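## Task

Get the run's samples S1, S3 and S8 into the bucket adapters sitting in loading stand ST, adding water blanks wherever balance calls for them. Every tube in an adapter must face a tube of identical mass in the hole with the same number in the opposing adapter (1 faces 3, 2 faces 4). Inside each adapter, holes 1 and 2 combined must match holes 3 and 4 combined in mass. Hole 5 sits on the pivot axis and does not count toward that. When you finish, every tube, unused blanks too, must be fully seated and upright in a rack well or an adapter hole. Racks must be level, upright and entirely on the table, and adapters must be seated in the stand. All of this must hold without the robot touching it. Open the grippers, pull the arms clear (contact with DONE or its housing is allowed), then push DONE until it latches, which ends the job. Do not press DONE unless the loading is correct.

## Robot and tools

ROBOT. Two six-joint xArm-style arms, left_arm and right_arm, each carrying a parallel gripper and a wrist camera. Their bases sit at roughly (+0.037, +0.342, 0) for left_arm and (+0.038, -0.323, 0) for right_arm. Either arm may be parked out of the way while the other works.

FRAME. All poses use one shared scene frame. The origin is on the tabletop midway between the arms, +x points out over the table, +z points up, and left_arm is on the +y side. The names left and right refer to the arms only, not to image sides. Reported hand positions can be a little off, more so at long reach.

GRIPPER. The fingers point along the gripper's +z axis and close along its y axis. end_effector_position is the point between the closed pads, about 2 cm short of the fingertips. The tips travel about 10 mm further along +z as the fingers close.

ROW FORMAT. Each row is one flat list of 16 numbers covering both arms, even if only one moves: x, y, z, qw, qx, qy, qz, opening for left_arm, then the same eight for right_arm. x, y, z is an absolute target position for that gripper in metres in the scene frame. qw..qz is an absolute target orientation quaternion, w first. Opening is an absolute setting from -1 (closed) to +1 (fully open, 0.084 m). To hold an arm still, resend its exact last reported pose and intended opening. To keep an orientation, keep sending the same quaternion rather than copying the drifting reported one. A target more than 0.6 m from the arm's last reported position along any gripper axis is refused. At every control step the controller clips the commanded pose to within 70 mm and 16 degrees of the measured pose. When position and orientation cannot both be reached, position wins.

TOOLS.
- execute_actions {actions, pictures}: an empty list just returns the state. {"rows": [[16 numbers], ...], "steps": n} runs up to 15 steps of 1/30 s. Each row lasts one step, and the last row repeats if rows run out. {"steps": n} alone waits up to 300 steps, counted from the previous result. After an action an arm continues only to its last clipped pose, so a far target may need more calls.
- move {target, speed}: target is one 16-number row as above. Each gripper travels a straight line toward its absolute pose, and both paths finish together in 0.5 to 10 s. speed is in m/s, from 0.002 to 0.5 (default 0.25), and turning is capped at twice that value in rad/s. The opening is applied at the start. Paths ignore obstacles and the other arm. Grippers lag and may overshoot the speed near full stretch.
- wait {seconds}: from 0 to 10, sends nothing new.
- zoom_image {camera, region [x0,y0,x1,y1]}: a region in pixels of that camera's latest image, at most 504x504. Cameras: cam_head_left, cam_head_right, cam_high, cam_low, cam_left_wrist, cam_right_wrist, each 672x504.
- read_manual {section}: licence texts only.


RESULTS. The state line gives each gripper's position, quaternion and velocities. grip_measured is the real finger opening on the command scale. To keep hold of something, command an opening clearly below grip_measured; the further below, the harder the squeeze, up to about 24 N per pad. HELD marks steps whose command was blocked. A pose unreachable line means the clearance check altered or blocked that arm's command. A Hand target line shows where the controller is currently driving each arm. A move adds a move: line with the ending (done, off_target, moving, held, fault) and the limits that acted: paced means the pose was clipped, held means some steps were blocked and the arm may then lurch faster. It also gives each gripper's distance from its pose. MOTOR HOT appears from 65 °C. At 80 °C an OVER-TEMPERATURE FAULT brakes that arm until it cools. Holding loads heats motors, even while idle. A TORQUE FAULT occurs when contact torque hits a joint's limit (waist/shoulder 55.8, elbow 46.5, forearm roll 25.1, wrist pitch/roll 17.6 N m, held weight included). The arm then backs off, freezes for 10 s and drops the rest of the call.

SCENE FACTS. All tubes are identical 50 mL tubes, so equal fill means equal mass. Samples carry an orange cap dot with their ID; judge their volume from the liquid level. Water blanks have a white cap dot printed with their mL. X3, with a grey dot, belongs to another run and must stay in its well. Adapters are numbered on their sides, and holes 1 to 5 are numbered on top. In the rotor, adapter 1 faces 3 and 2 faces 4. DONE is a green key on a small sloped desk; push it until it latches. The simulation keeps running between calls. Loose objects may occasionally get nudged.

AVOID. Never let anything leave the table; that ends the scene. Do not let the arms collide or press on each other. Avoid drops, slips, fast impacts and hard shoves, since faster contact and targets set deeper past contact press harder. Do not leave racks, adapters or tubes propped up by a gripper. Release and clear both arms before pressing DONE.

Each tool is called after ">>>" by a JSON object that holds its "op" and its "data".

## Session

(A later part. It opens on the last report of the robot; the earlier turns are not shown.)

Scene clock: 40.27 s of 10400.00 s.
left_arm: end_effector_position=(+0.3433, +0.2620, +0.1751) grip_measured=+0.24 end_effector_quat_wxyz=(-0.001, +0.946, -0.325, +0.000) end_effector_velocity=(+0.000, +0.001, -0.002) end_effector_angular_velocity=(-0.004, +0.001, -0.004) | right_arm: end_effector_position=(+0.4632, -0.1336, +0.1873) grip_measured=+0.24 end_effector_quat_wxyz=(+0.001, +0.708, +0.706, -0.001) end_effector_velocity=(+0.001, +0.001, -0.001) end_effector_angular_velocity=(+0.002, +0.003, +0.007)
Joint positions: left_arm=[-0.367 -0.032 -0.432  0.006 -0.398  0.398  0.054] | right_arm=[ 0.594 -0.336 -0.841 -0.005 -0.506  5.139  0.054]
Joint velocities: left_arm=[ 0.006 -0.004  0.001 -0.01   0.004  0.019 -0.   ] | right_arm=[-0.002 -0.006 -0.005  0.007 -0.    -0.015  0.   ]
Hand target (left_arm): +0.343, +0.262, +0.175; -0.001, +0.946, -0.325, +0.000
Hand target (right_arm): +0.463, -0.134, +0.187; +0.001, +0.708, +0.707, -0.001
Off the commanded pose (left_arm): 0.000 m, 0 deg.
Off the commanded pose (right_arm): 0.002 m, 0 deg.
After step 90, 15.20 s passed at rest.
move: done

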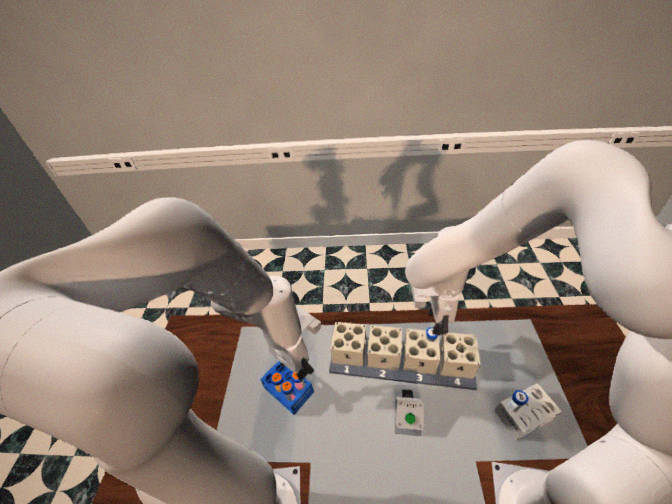

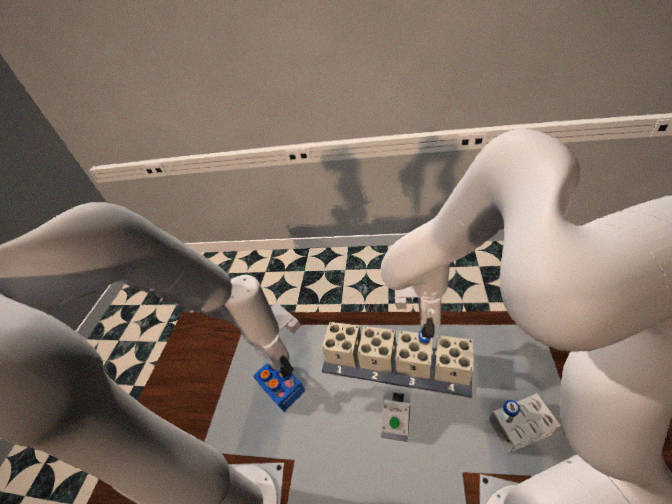

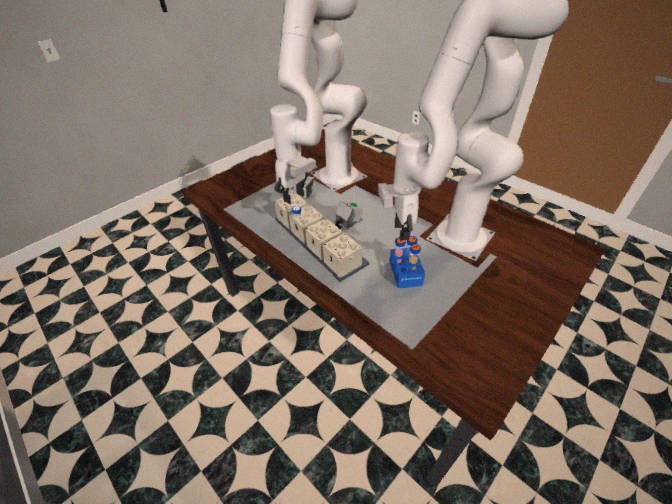

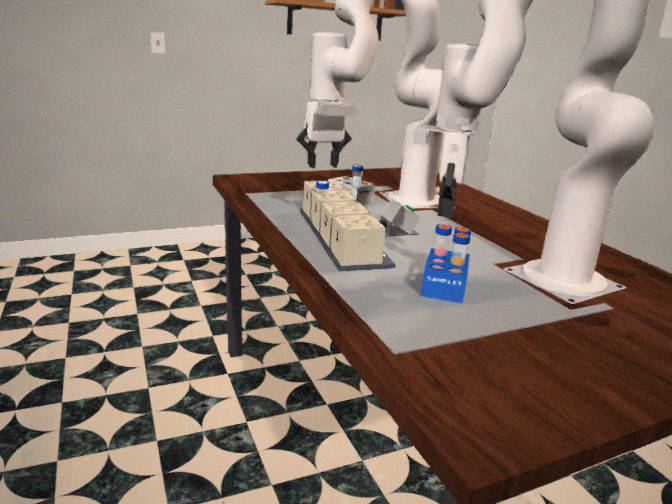

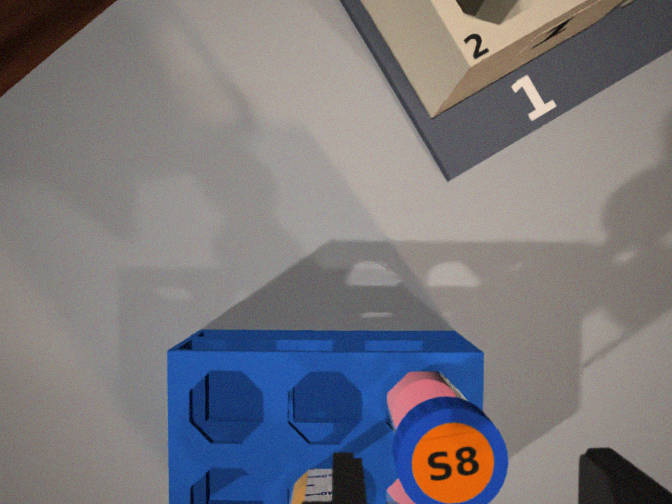

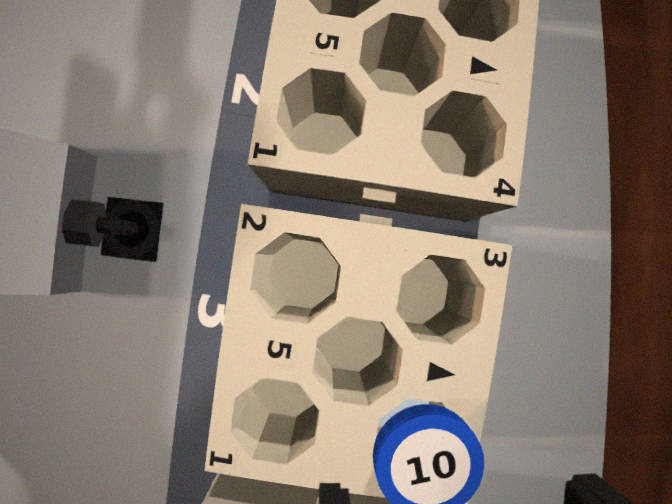

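>>> {"op": "move", "data": {"target": [0.343,0.26,0.114,0,0.9455,-0.3256,0,0.25,0.464,-0.129,0.12,0,0.707,0.707,0,0.25], "speed": 0.1}}

>>> {"op": "execute_actions", "data": {"actions": [{"rows":[[0.343,0.26,0.114,0,0.9455,-0.3256,0,-0.45,0.464,-0.129,0.12,0,0.707,0.707,0,-0.45]]}], "pictures": false}}

>>> {"op": "move", "data": {"target": [0.343,0.26,0.25,0,0.9455,-0.3256,0,-0.45,0.464,-0.129,0.25,0,0.707,0.707,0,-0.45], "speed": 0.15}}

>>> {"op": "move", "data": {"target": [0.478,0.121,0.25,0,1,0,0,-0.45,0.427,-0.208,0.25,0,0.707,0.707,0,-0.45]}}

>>> {"op": "move", "data": {"target": [0.478,0.121,0.215,0,1,0,0,-0.45,0.427,-0.208,0.215,0,0.707,0.707,0,-0.45], "speed": 0.1}}

Scene clock: 52.37 s of 10400.00 s.
left_arm: end_effector_position=(+0.3431, +0.2601, +0.1143) grip_measured=+0.24 end_effector_quat_wxyz=(-0.000, +0.946, -0.326, +0.000) end_effector_velocity=(-0.000, +0.000, -0.002) end_effector_angular_velocity=(+0.001, +0.002, -0.001) | right_arm: end_effector_position=(+0.4642, -0.1291, +0.1204) grip_measured=+0.24 end_effector_quat_wxyz=(+0.000, +0.707, +0.707, +0.000) end_effector_velocity=(+0.000, +0.001, -0.002) end_effector_angular_velocity=(+0.001, -0.001, +0.001)
Joint positions: left_arm=[-0.372 -0.214 -0.42   0.002 -0.206  0.398  0.054] | right_arm=[ 0.601 -0.474 -0.834 -0.001 -0.359  5.141  0.054]
Joint velocities: left_arm=[-0.    -0.007  0.     0.001  0.006 -0.    -0.   ] | right_arm=[ 0.001 -0.004 -0.001  0.001  0.005 -0.    -0.   ]
Hand target (left_arm): +0.343, +0.260, +0.114; -0.000, +0.946, -0.326, -0.000
Hand target (right_arm): +0.464, -0.129, +0.120; +0.000, +0.707, +0.707, -0.000
Off the commanded pose (left_arm): 0.000 m, 0 deg.
Off the commanded pose (right_arm): 0.000 m, 0 deg.
After step 90, 7.90 s passed at rest.
move: done

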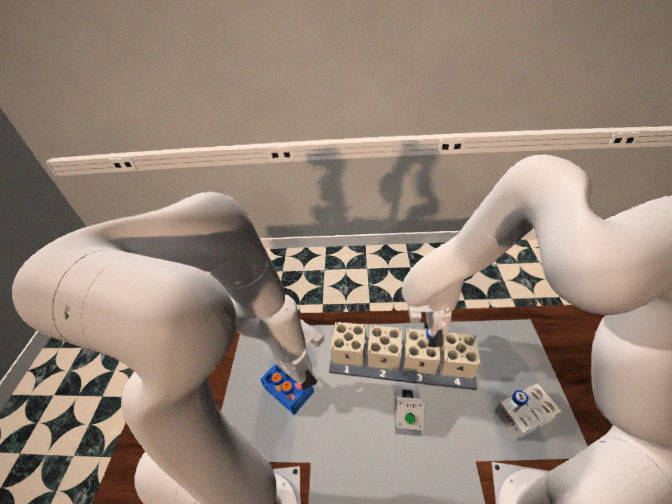

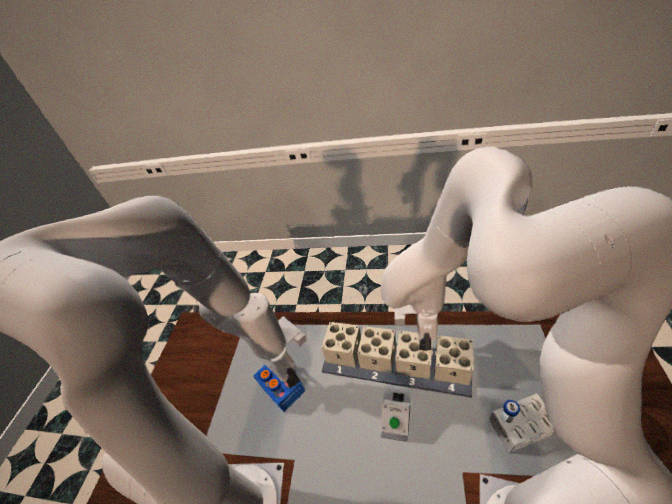

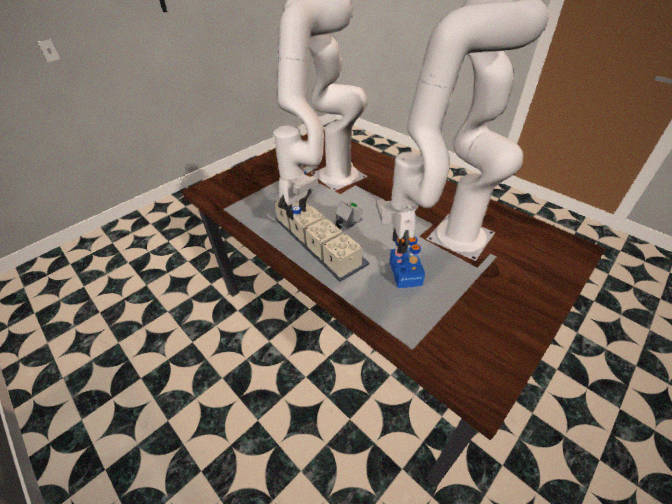

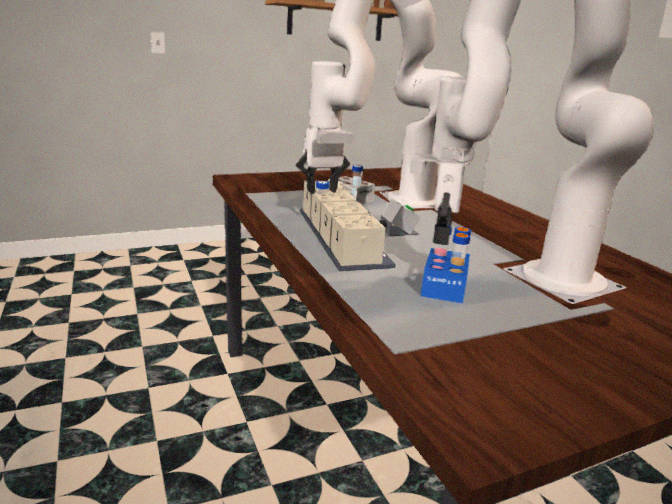

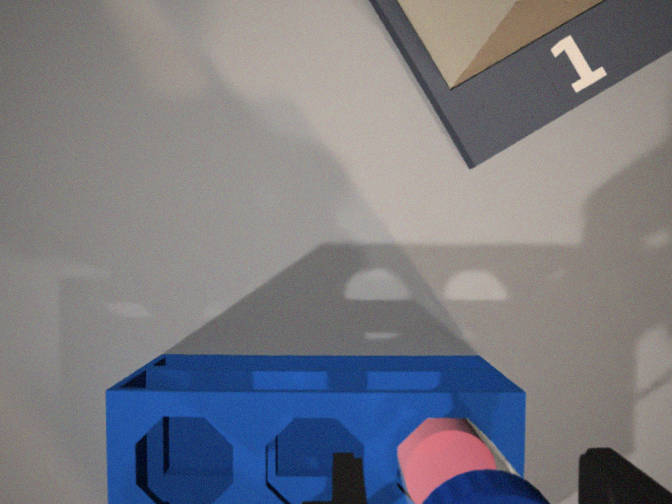

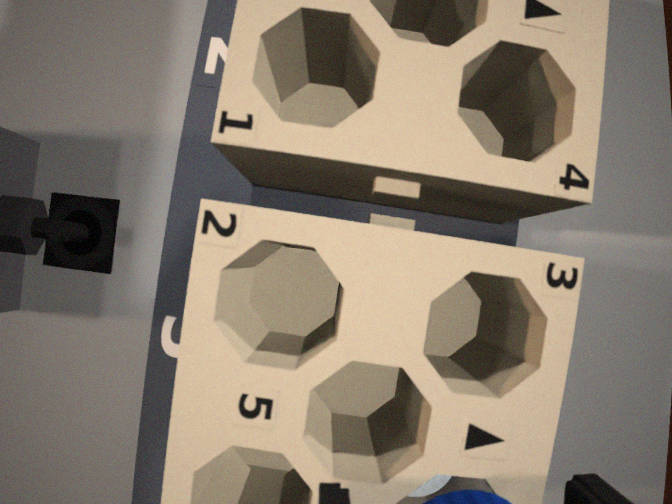

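Scene clock: 52.87 s of 10400.00 s.
left_arm: end_effector_position=(+0.3431, +0.2600, +0.1140) grip_measured=-0.26 end_effector_quat_wxyz=(-0.000, +0.946, -0.326, +0.000) end_effector_velocity=(-0.000, -0.000, -0.000) end_effector_angular_velocity=(+0.000, +0.000, -0.001) | right_arm: end_effector_position=(+0.4640, -0.1290, +0.1202) grip_measured=-0.26 end_effector_quat_wxyz=(-0.000, +0.707, +0.707, -0.000) end_effector_velocity=(+0.000, +0.000, +0.000) end_effector_angular_velocity=(+0.000, -0.000, -0.001)
Joint positions: left_arm=[-0.372 -0.215 -0.42   0.    -0.205  0.4    0.033] | right_arm=[ 0.601 -0.475 -0.834 -0.    -0.359  5.14   0.033]
Joint velocities: left_arm=[-0.    -0.     0.    -0.    -0.     0.001  0.   ] | right_arm=[ 0.     0.    -0.     0.001 -0.     0.     0.   ]
Hand target (left_arm): +0.343, +0.260, +0.114; -0.000, +0.946, -0.326, -0.000
Hand target (right_arm): +0.464, -0.129, +0.120; -0.000, +0.707, +0.707, -0.000
Off the commanded pose (left_arm): 0.000 m, 0 deg.
Off the commanded pose (right_arm): 0.000 m, 0 deg.
Steps of this call (steps 1 to 15: all 15 steps of this action). Readings (end_effector_position):
1: left_arm (+0.3431, +0.2601, +0.1142) | right_arm (+0.4642, -0.1291, +0.1204)
2: left_arm (+0.3431, +0.2600, +0.1142) | right_arm (+0.4642, -0.1290, +0.1203)
4: left_arm (+0.3431, +0.2600, +0.1141) | right_arm (+0.4640, -0.1290, +0.1204)
8: left_arm (+0.3431, +0.2600, +0.1141) | right_arm (+0.4640, -0.1290, +0.1203)
15: the state above

Scene clock: 54.60 s of 10400.00 s.
left_arm: end_effector_position=(+0.3427, +0.2599, +0.2497) grip_measured=-0.26 end_effector_quat_wxyz=(+0.000, +0.945, -0.326, -0.000) end_effector_velocity=(+0.000, +0.000, +0.002) end_effector_angular_velocity=(+0.001, -0.001, +0.000) | right_arm: end_effector_position=(+0.4638, -0.1289, +0.2495) grip_measured=-0.26 end_effector_quat_wxyz=(-0.000, +0.707, +0.707, +0.000) end_effector_velocity=(+0.001, +0.001, +0.002) end_effector_angular_velocity=(+0.001, -0.004, +0.001)
Joint positions: left_arm=[-0.372  0.143 -0.487 -0.001 -0.63   0.401  0.033] | right_arm=[ 0.601 -0.237 -0.885  0.001 -0.648  5.138  0.033]
Joint velocities: left_arm=[-0.     0.005 -0.002  0.001 -0.005 -0.002  0.   ] | right_arm=[ 0.001  0.004 -0.002 -0.    -0.002  0.     0.   ]
Hand target (left_arm): +0.343, +0.260, +0.250; +0.000, +0.945, -0.326, +0.000
Hand target (right_arm): +0.464, -0.129, +0.250; -0.000, +0.707, +0.707, +0.000
Off the commanded pose (left_arm): 0.000 m, 0 deg.
Off the commanded pose (right_arm): 0.001 m, 0 deg.
move: done

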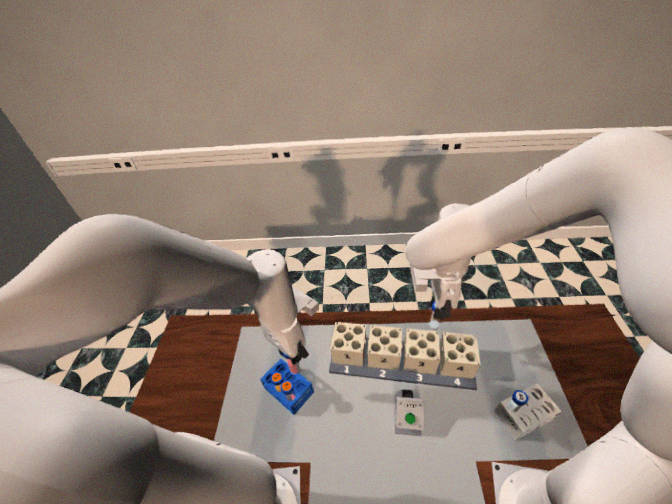

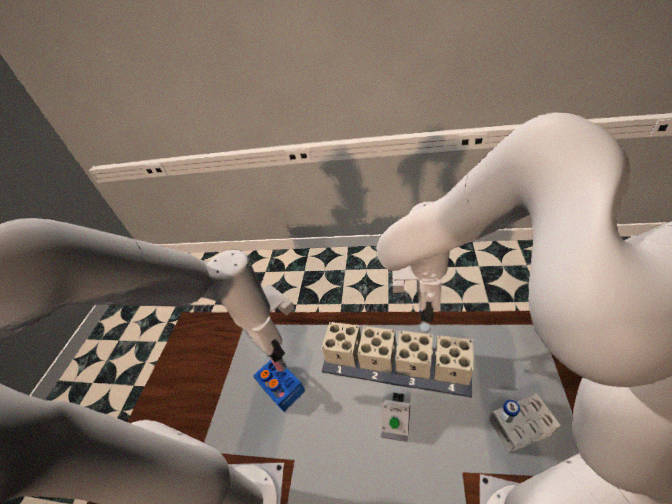

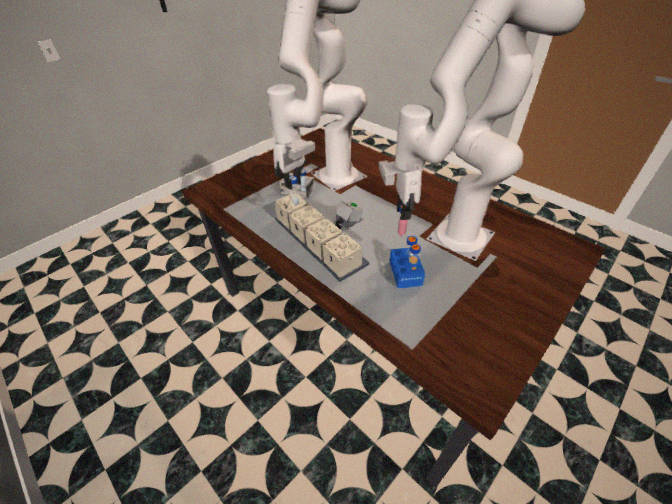

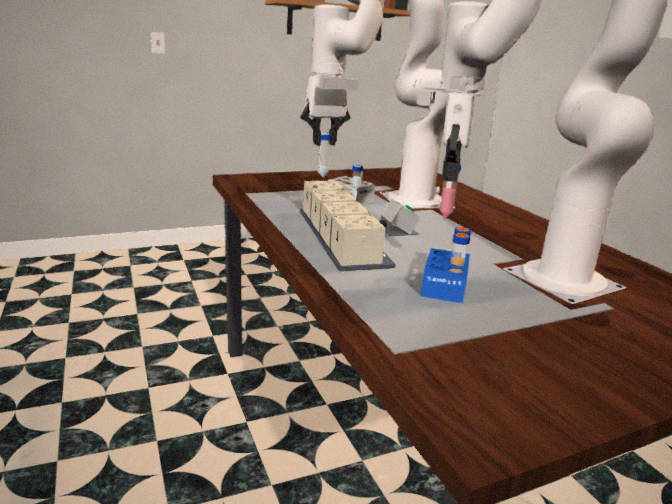

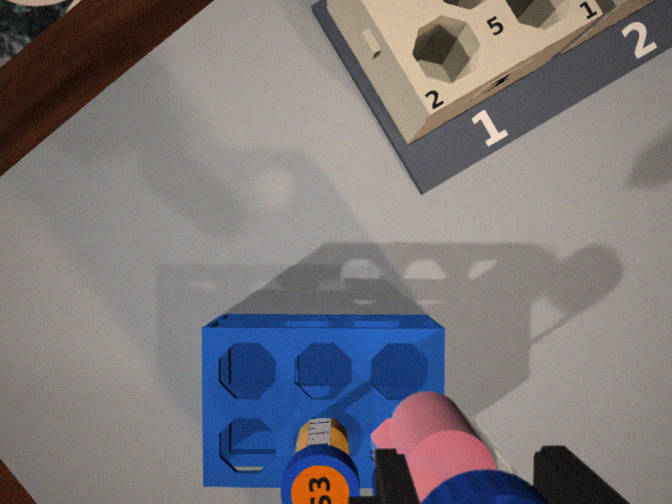

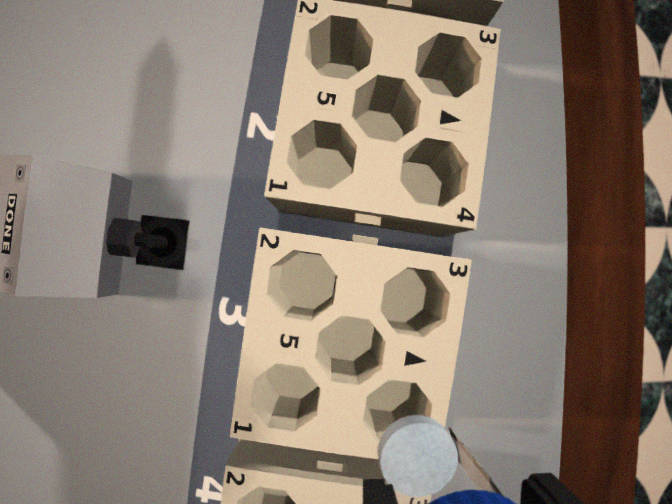

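Scene clock: 56.50 s of 10400.00 s.
left_arm: end_effector_position=(+0.4779, +0.1213, +0.2503) grip_measured=-0.26 end_effector_quat_wxyz=(+0.001, +1.000, -0.000, -0.000) end_effector_velocity=(+0.001, -0.002, -0.000) end_effector_angular_velocity=(+0.006, +0.001, +0.008) | right_arm: end_effector_position=(+0.4268, -0.2076, +0.2498) grip_measured=-0.26 end_effector_quat_wxyz=(-0.000, +0.707, +0.707, +0.000) end_effector_velocity=(-0.001, -0.001, +0.000) end_effector_angular_velocity=(+0.000, +0.001, +0.000)
Joint positions: left_arm=[-0.573 -0.292 -0.957 -0.002 -0.665 -0.462  0.033] | right_arm=[ 0.462 -0.09  -0.714  0.    -0.624  5.     0.033]
Joint velocities: left_arm=[-0.004 -0.007 -0.008  0.007 -0.005 -0.018 -0.   ] | right_arm=[-0.002  0.003  0.003  0.001 -0.001 -0.003 -0.   ]
Hand target (left_arm): +0.478, +0.121, +0.250; +0.000, +1.000, -0.000, -0.000
Hand target (right_arm): +0.427, -0.208, +0.250; -0.000, +0.707, +0.707, +0.000
Off the commanded pose (left_arm): 0.000 m, 0 deg.
Off the commanded pose (right_arm): 0.001 m, 0 deg.
move: done

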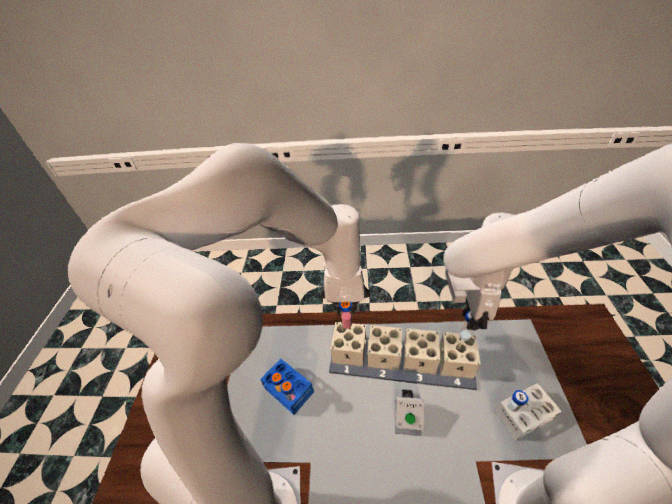

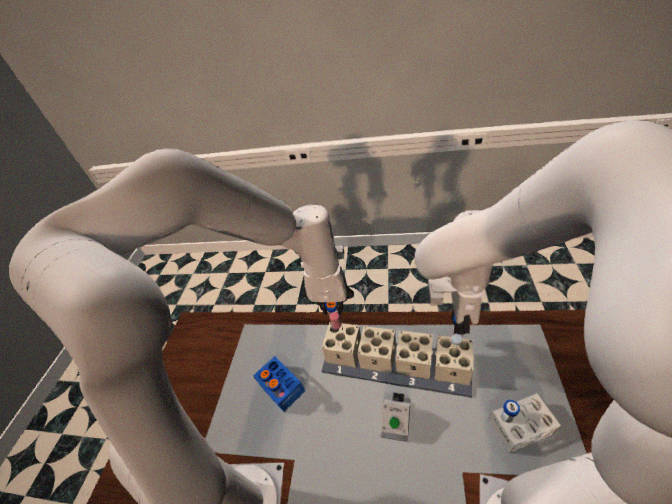

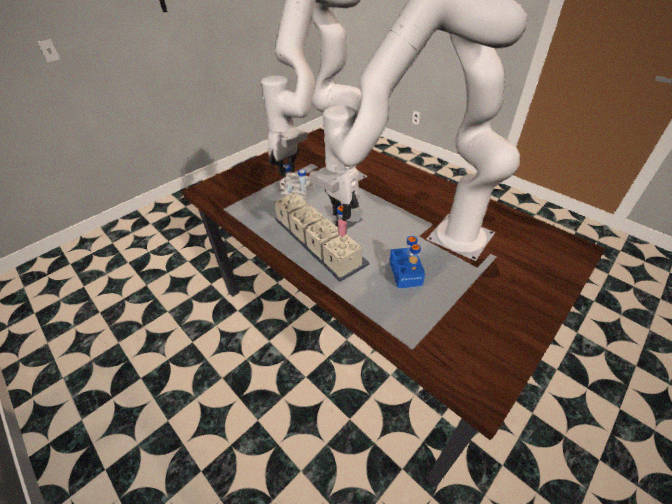

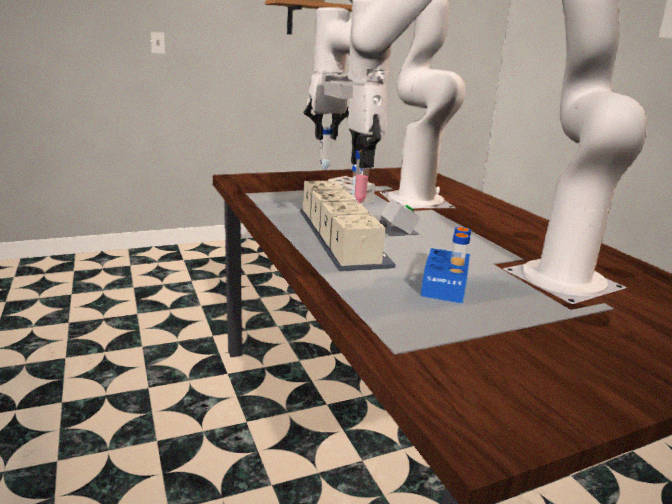

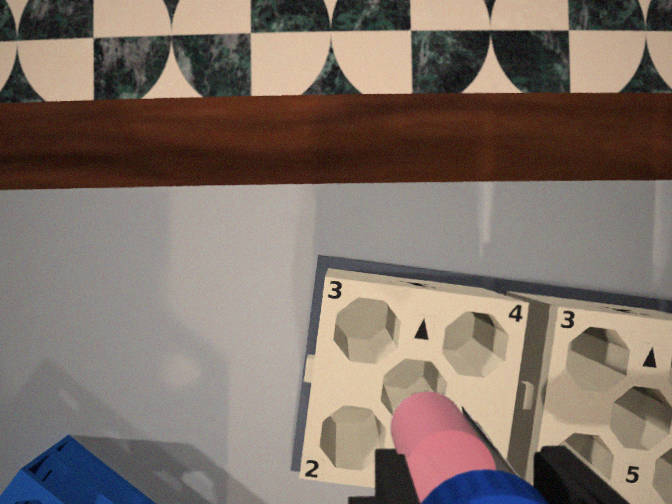

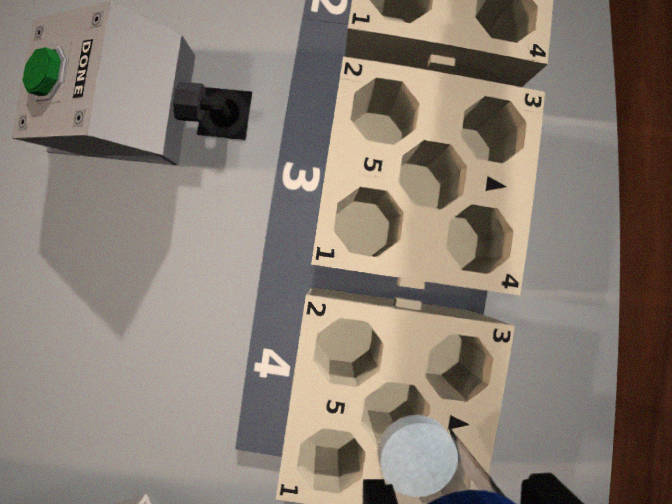

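Scene clock: 57.40 s of 10400.00 s.
left_arm: end_effector_position=(+0.4781, +0.1210, +0.2153) grip_measured=-0.26 end_effector_quat_wxyz=(-0.000, +1.000, +0.000, +0.000) end_effector_velocity=(+0.001, -0.000, -0.001) end_effector_angular_velocity=(-0.001, -0.002, +0.002) | right_arm: end_effector_position=(+0.4270, -0.2080, +0.2154) grip_measured=-0.26 end_effector_quat_wxyz=(+0.000, +0.707, +0.707, +0.000) end_effector_velocity=(+0.001, +0.001, -0.002) end_effector_angular_velocity=(+0.001, -0.001, -0.001)
Joint positions: left_arm=[-0.574 -0.346 -0.934  0.    -0.588 -0.466  0.033] | right_arm=[ 0.461 -0.152 -0.689 -0.    -0.536  5.     0.033]
Joint velocities: left_arm=[ 0.    -0.003 -0.001  0.     0.005 -0.002 -0.   ] | right_arm=[ 0.    -0.005 -0.     0.001  0.006  0.001 -0.   ]
Hand target (left_arm): +0.478, +0.121, +0.215; -0.000, +1.000, +0.000, +0.000
Hand target (right_arm): +0.427, -0.208, +0.215; +0.000, +0.707, +0.707, -0.000
Off the commanded pose (left_arm): 0.000 m, 0 deg.
Off the commanded pose (right_arm): 0.000 m, 0 deg.
move: done

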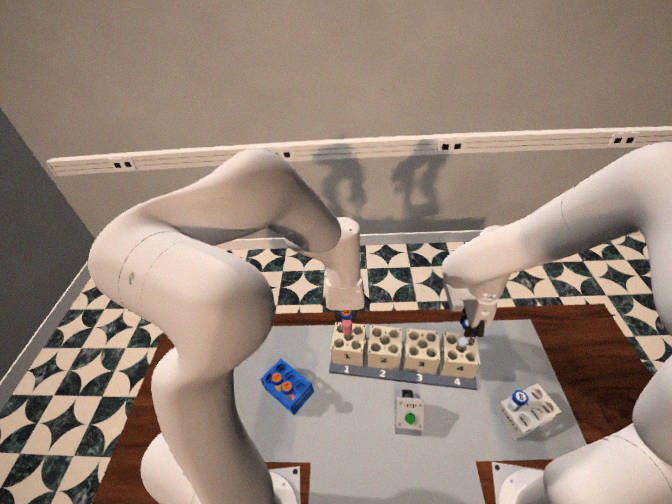

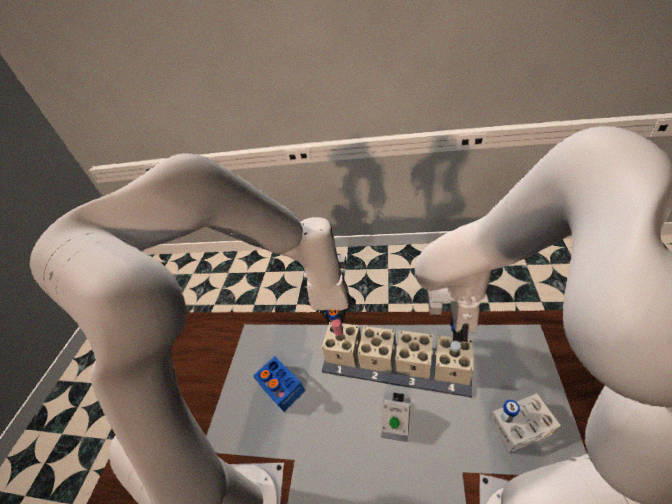

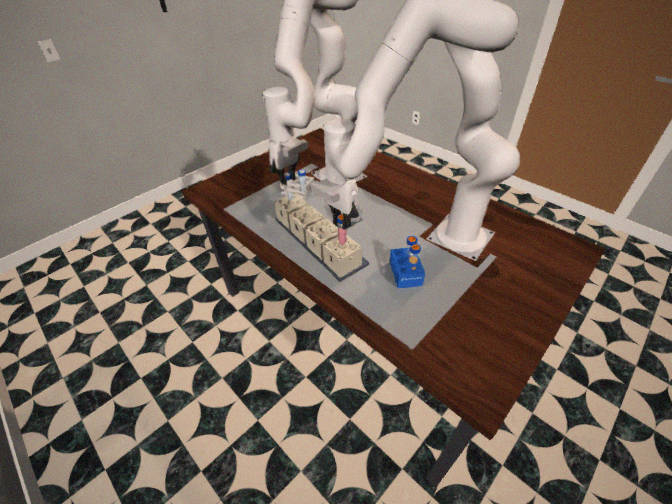

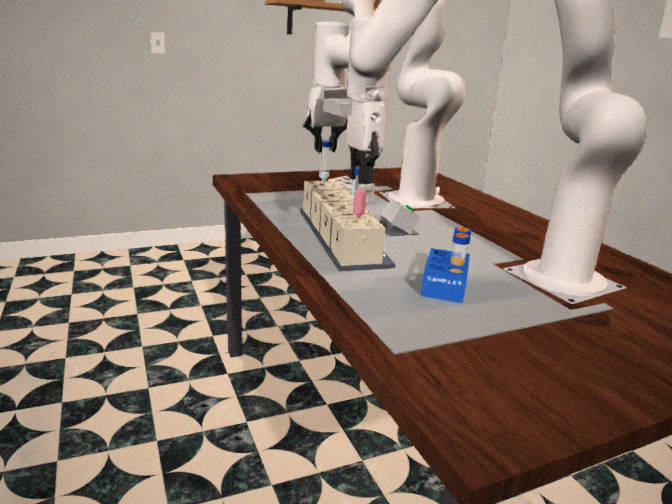

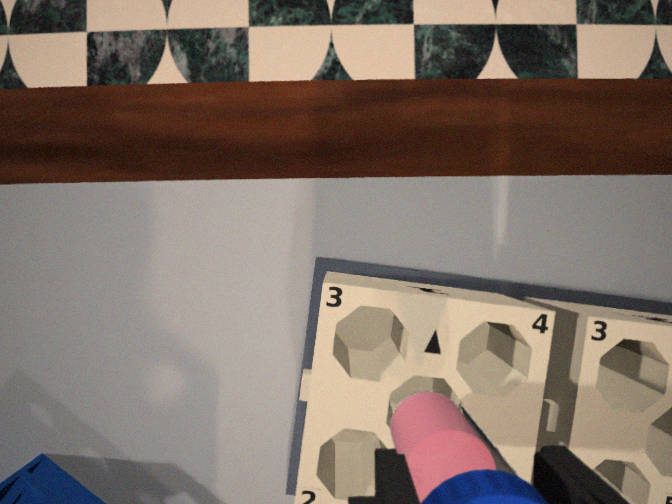

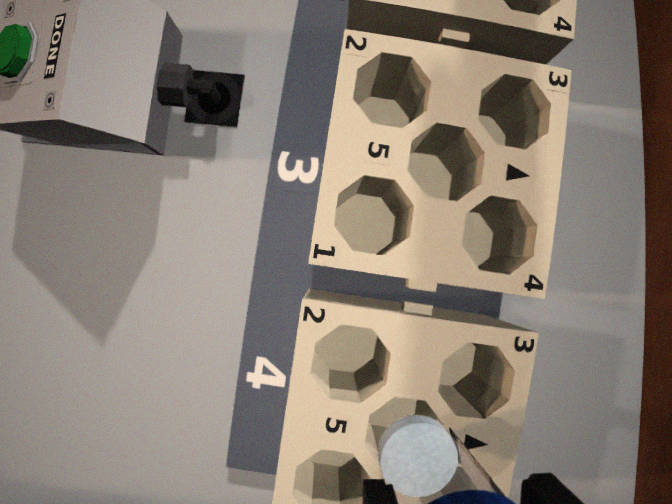

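>>> {"op": "move", "data": {"target": [0.4765,0.12,0.2,0,1,0,0,-0.45,0.4255,-0.2075,0.205,0,0.707,0.707,0,-0.45], "speed": 0.05}}

>>> {"op": "move", "data": {"target": [0.4765,0.12,0.127,0,1,0,0,-0.45,0.4255,-0.2075,0.129,0,0.707,0.707,0,-0.45], "speed": 0.05}}

Scene clock: 66.77 s of 10400.00 s.
left_arm: end_effector_position=(+0.4766, +0.1200, +0.2002) grip_measured=-0.26 end_effector_quat_wxyz=(-0.000, +1.000, +0.000, +0.000) end_effector_velocity=(-0.000, +0.000, -0.002) end_effector_angular_velocity=(+0.001, +0.000, +0.001) | right_arm: end_effector_position=(+0.4255, -0.2075, +0.2052) grip_measured=-0.26 end_effector_quat_wxyz=(+0.000, +0.707, +0.707, -0.000) end_effector_velocity=(+0.000, +0.000, -0.001) end_effector_angular_velocity=(+0.001, -0.002, -0.001)
Joint positions: left_arm=[-0.577 -0.369 -0.924  0.    -0.555 -0.469  0.033] | right_arm=[ 0.463 -0.17  -0.679 -0.    -0.509  5.002  0.033]
Joint velocities: left_arm=[-0.    -0.003  0.002  0.001  0.004 -0.002 -0.   ] | right_arm=[ 0.    -0.002  0.001  0.     0.005  0.001 -0.   ]
Hand target (left_arm): +0.477, +0.120, +0.200; -0.000, +1.000, +0.000, +0.000
Hand target (right_arm): +0.426, -0.208, +0.205; +0.000, +0.707, +0.707, -0.000
Off the commanded pose (left_arm): 0.000 m, 0 deg.
Off the commanded pose (right_arm): 0.000 m, 0 deg.
After step 90, 5.53 s passed at rest.
move: done

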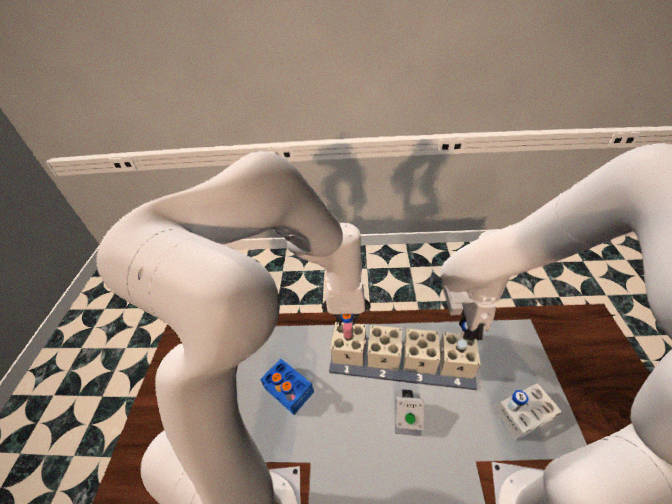

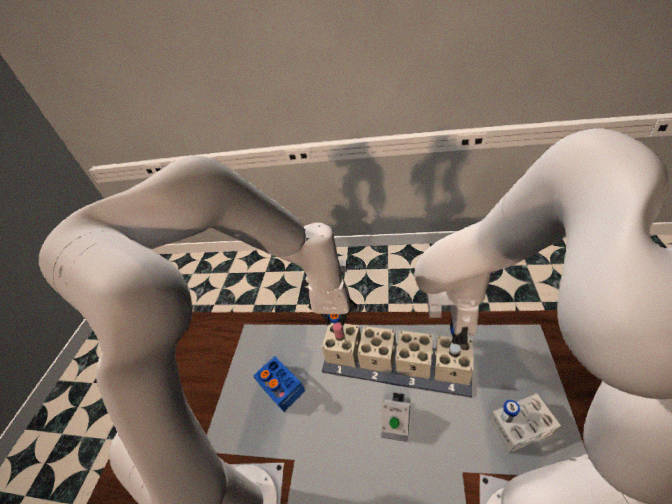

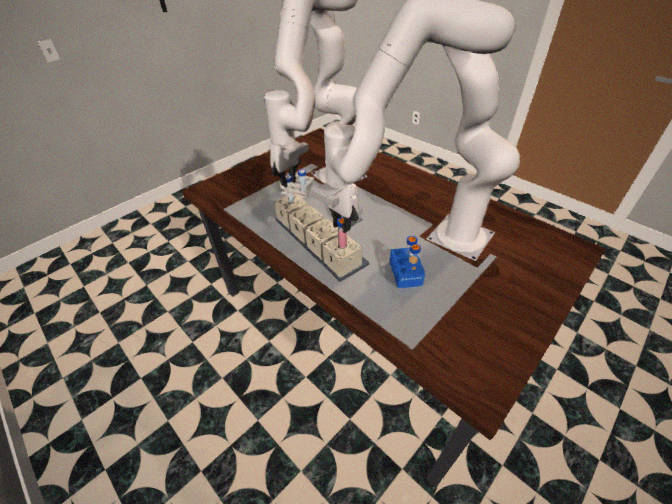

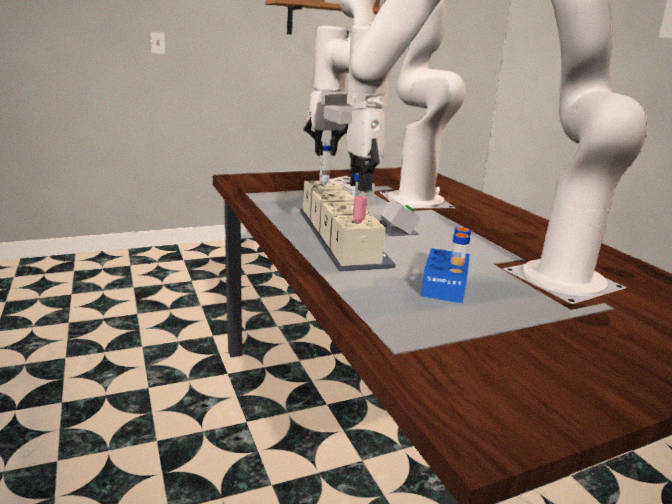

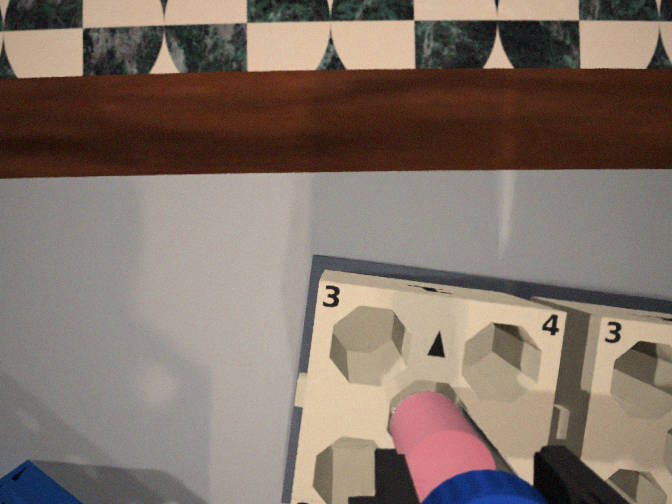

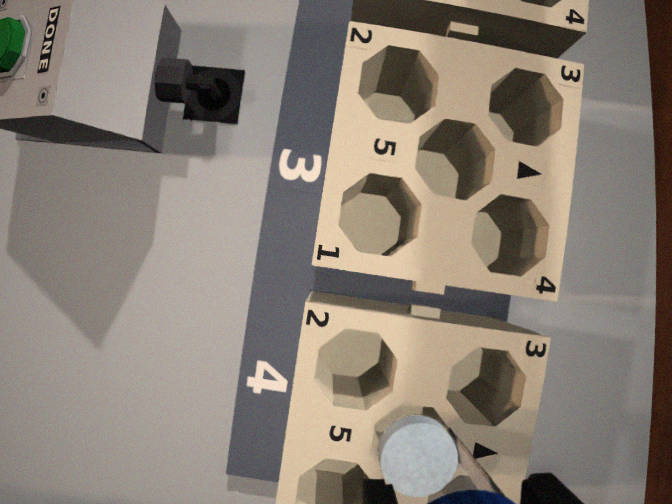

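Scene clock: 68.70 s of 10400.00 s.
left_arm: end_effector_position=(+0.4766, +0.1200, +0.1273) grip_measured=-0.26 end_effector_quat_wxyz=(-0.000, +1.000, +0.000, +0.000) end_effector_velocity=(-0.000, +0.000, -0.003) end_effector_angular_velocity=(+0.000, +0.001, +0.000) | right_arm: end_effector_position=(+0.4255, -0.2076, +0.1295) grip_measured=-0.26 end_effector_quat_wxyz=(+0.000, +0.707, +0.707, -0.000) end_effector_velocity=(+0.000, +0.000, -0.002) end_effector_angular_velocity=(+0.000, -0.000, -0.001)
Joint positions: left_arm=[-0.577 -0.504 -0.905  0.001 -0.401 -0.469  0.033] | right_arm=[ 0.463 -0.338 -0.655 -0.002 -0.317  5.004  0.033]
Joint velocities: left_arm=[ 0.    -0.005  0.    -0.     0.005  0.     0.   ] | right_arm=[ 0.001 -0.006 -0.001  0.001  0.005  0.001 -0.   ]
Hand target (left_arm): +0.477, +0.120, +0.127; -0.000, +1.000, +0.000, +0.000
Hand target (right_arm): +0.426, -0.208, +0.129; +0.000, +0.707, +0.707, -0.000
Off the commanded pose (left_arm): 0.000 m, 0 deg.
Off the commanded pose (right_arm): 0.000 m, 0 deg.
move: done

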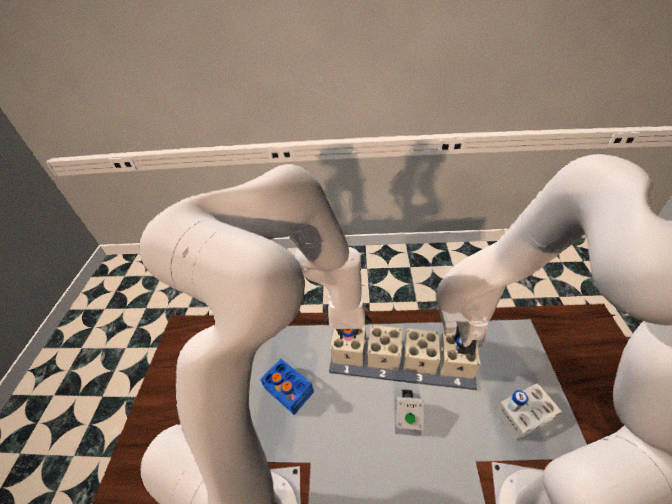

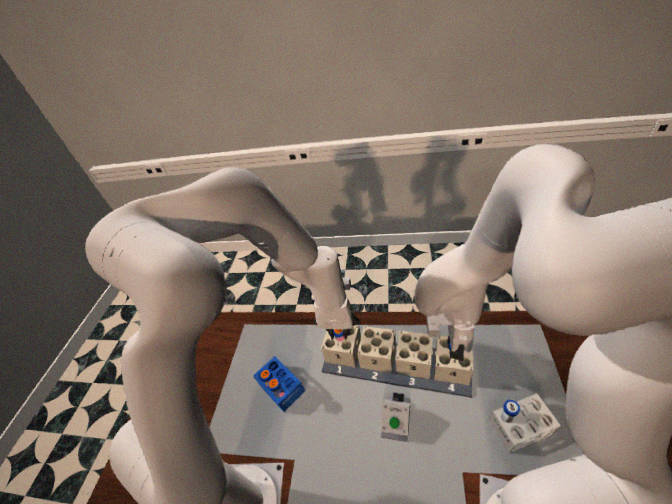

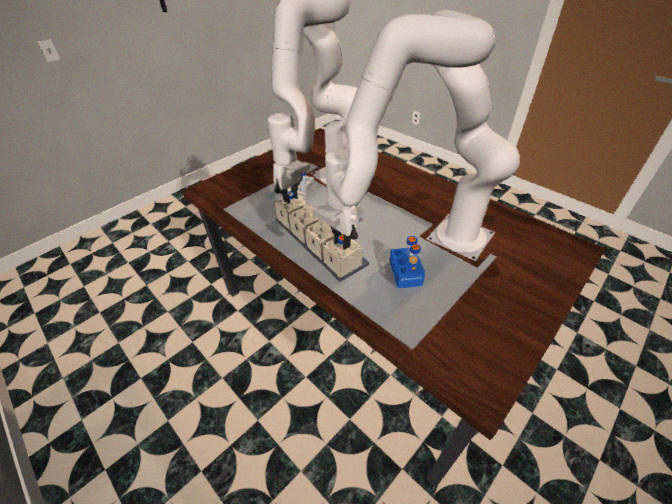

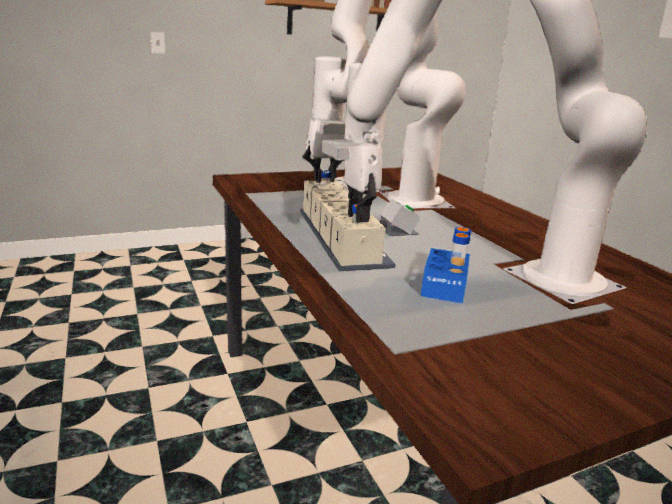

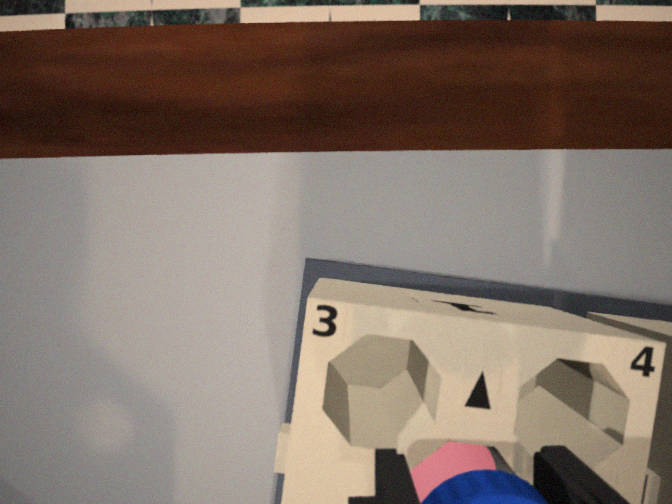

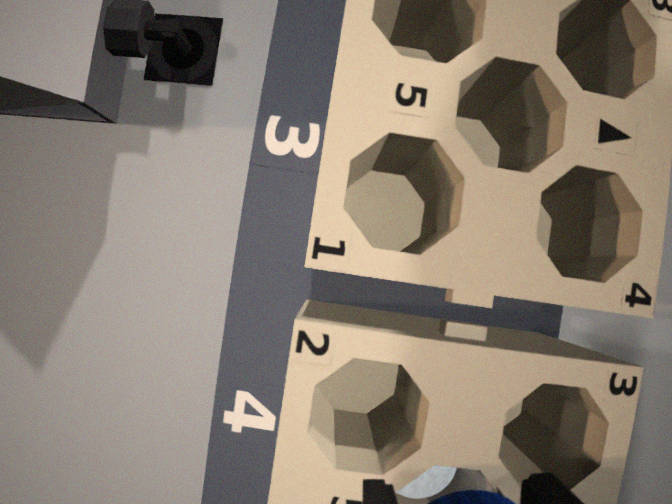

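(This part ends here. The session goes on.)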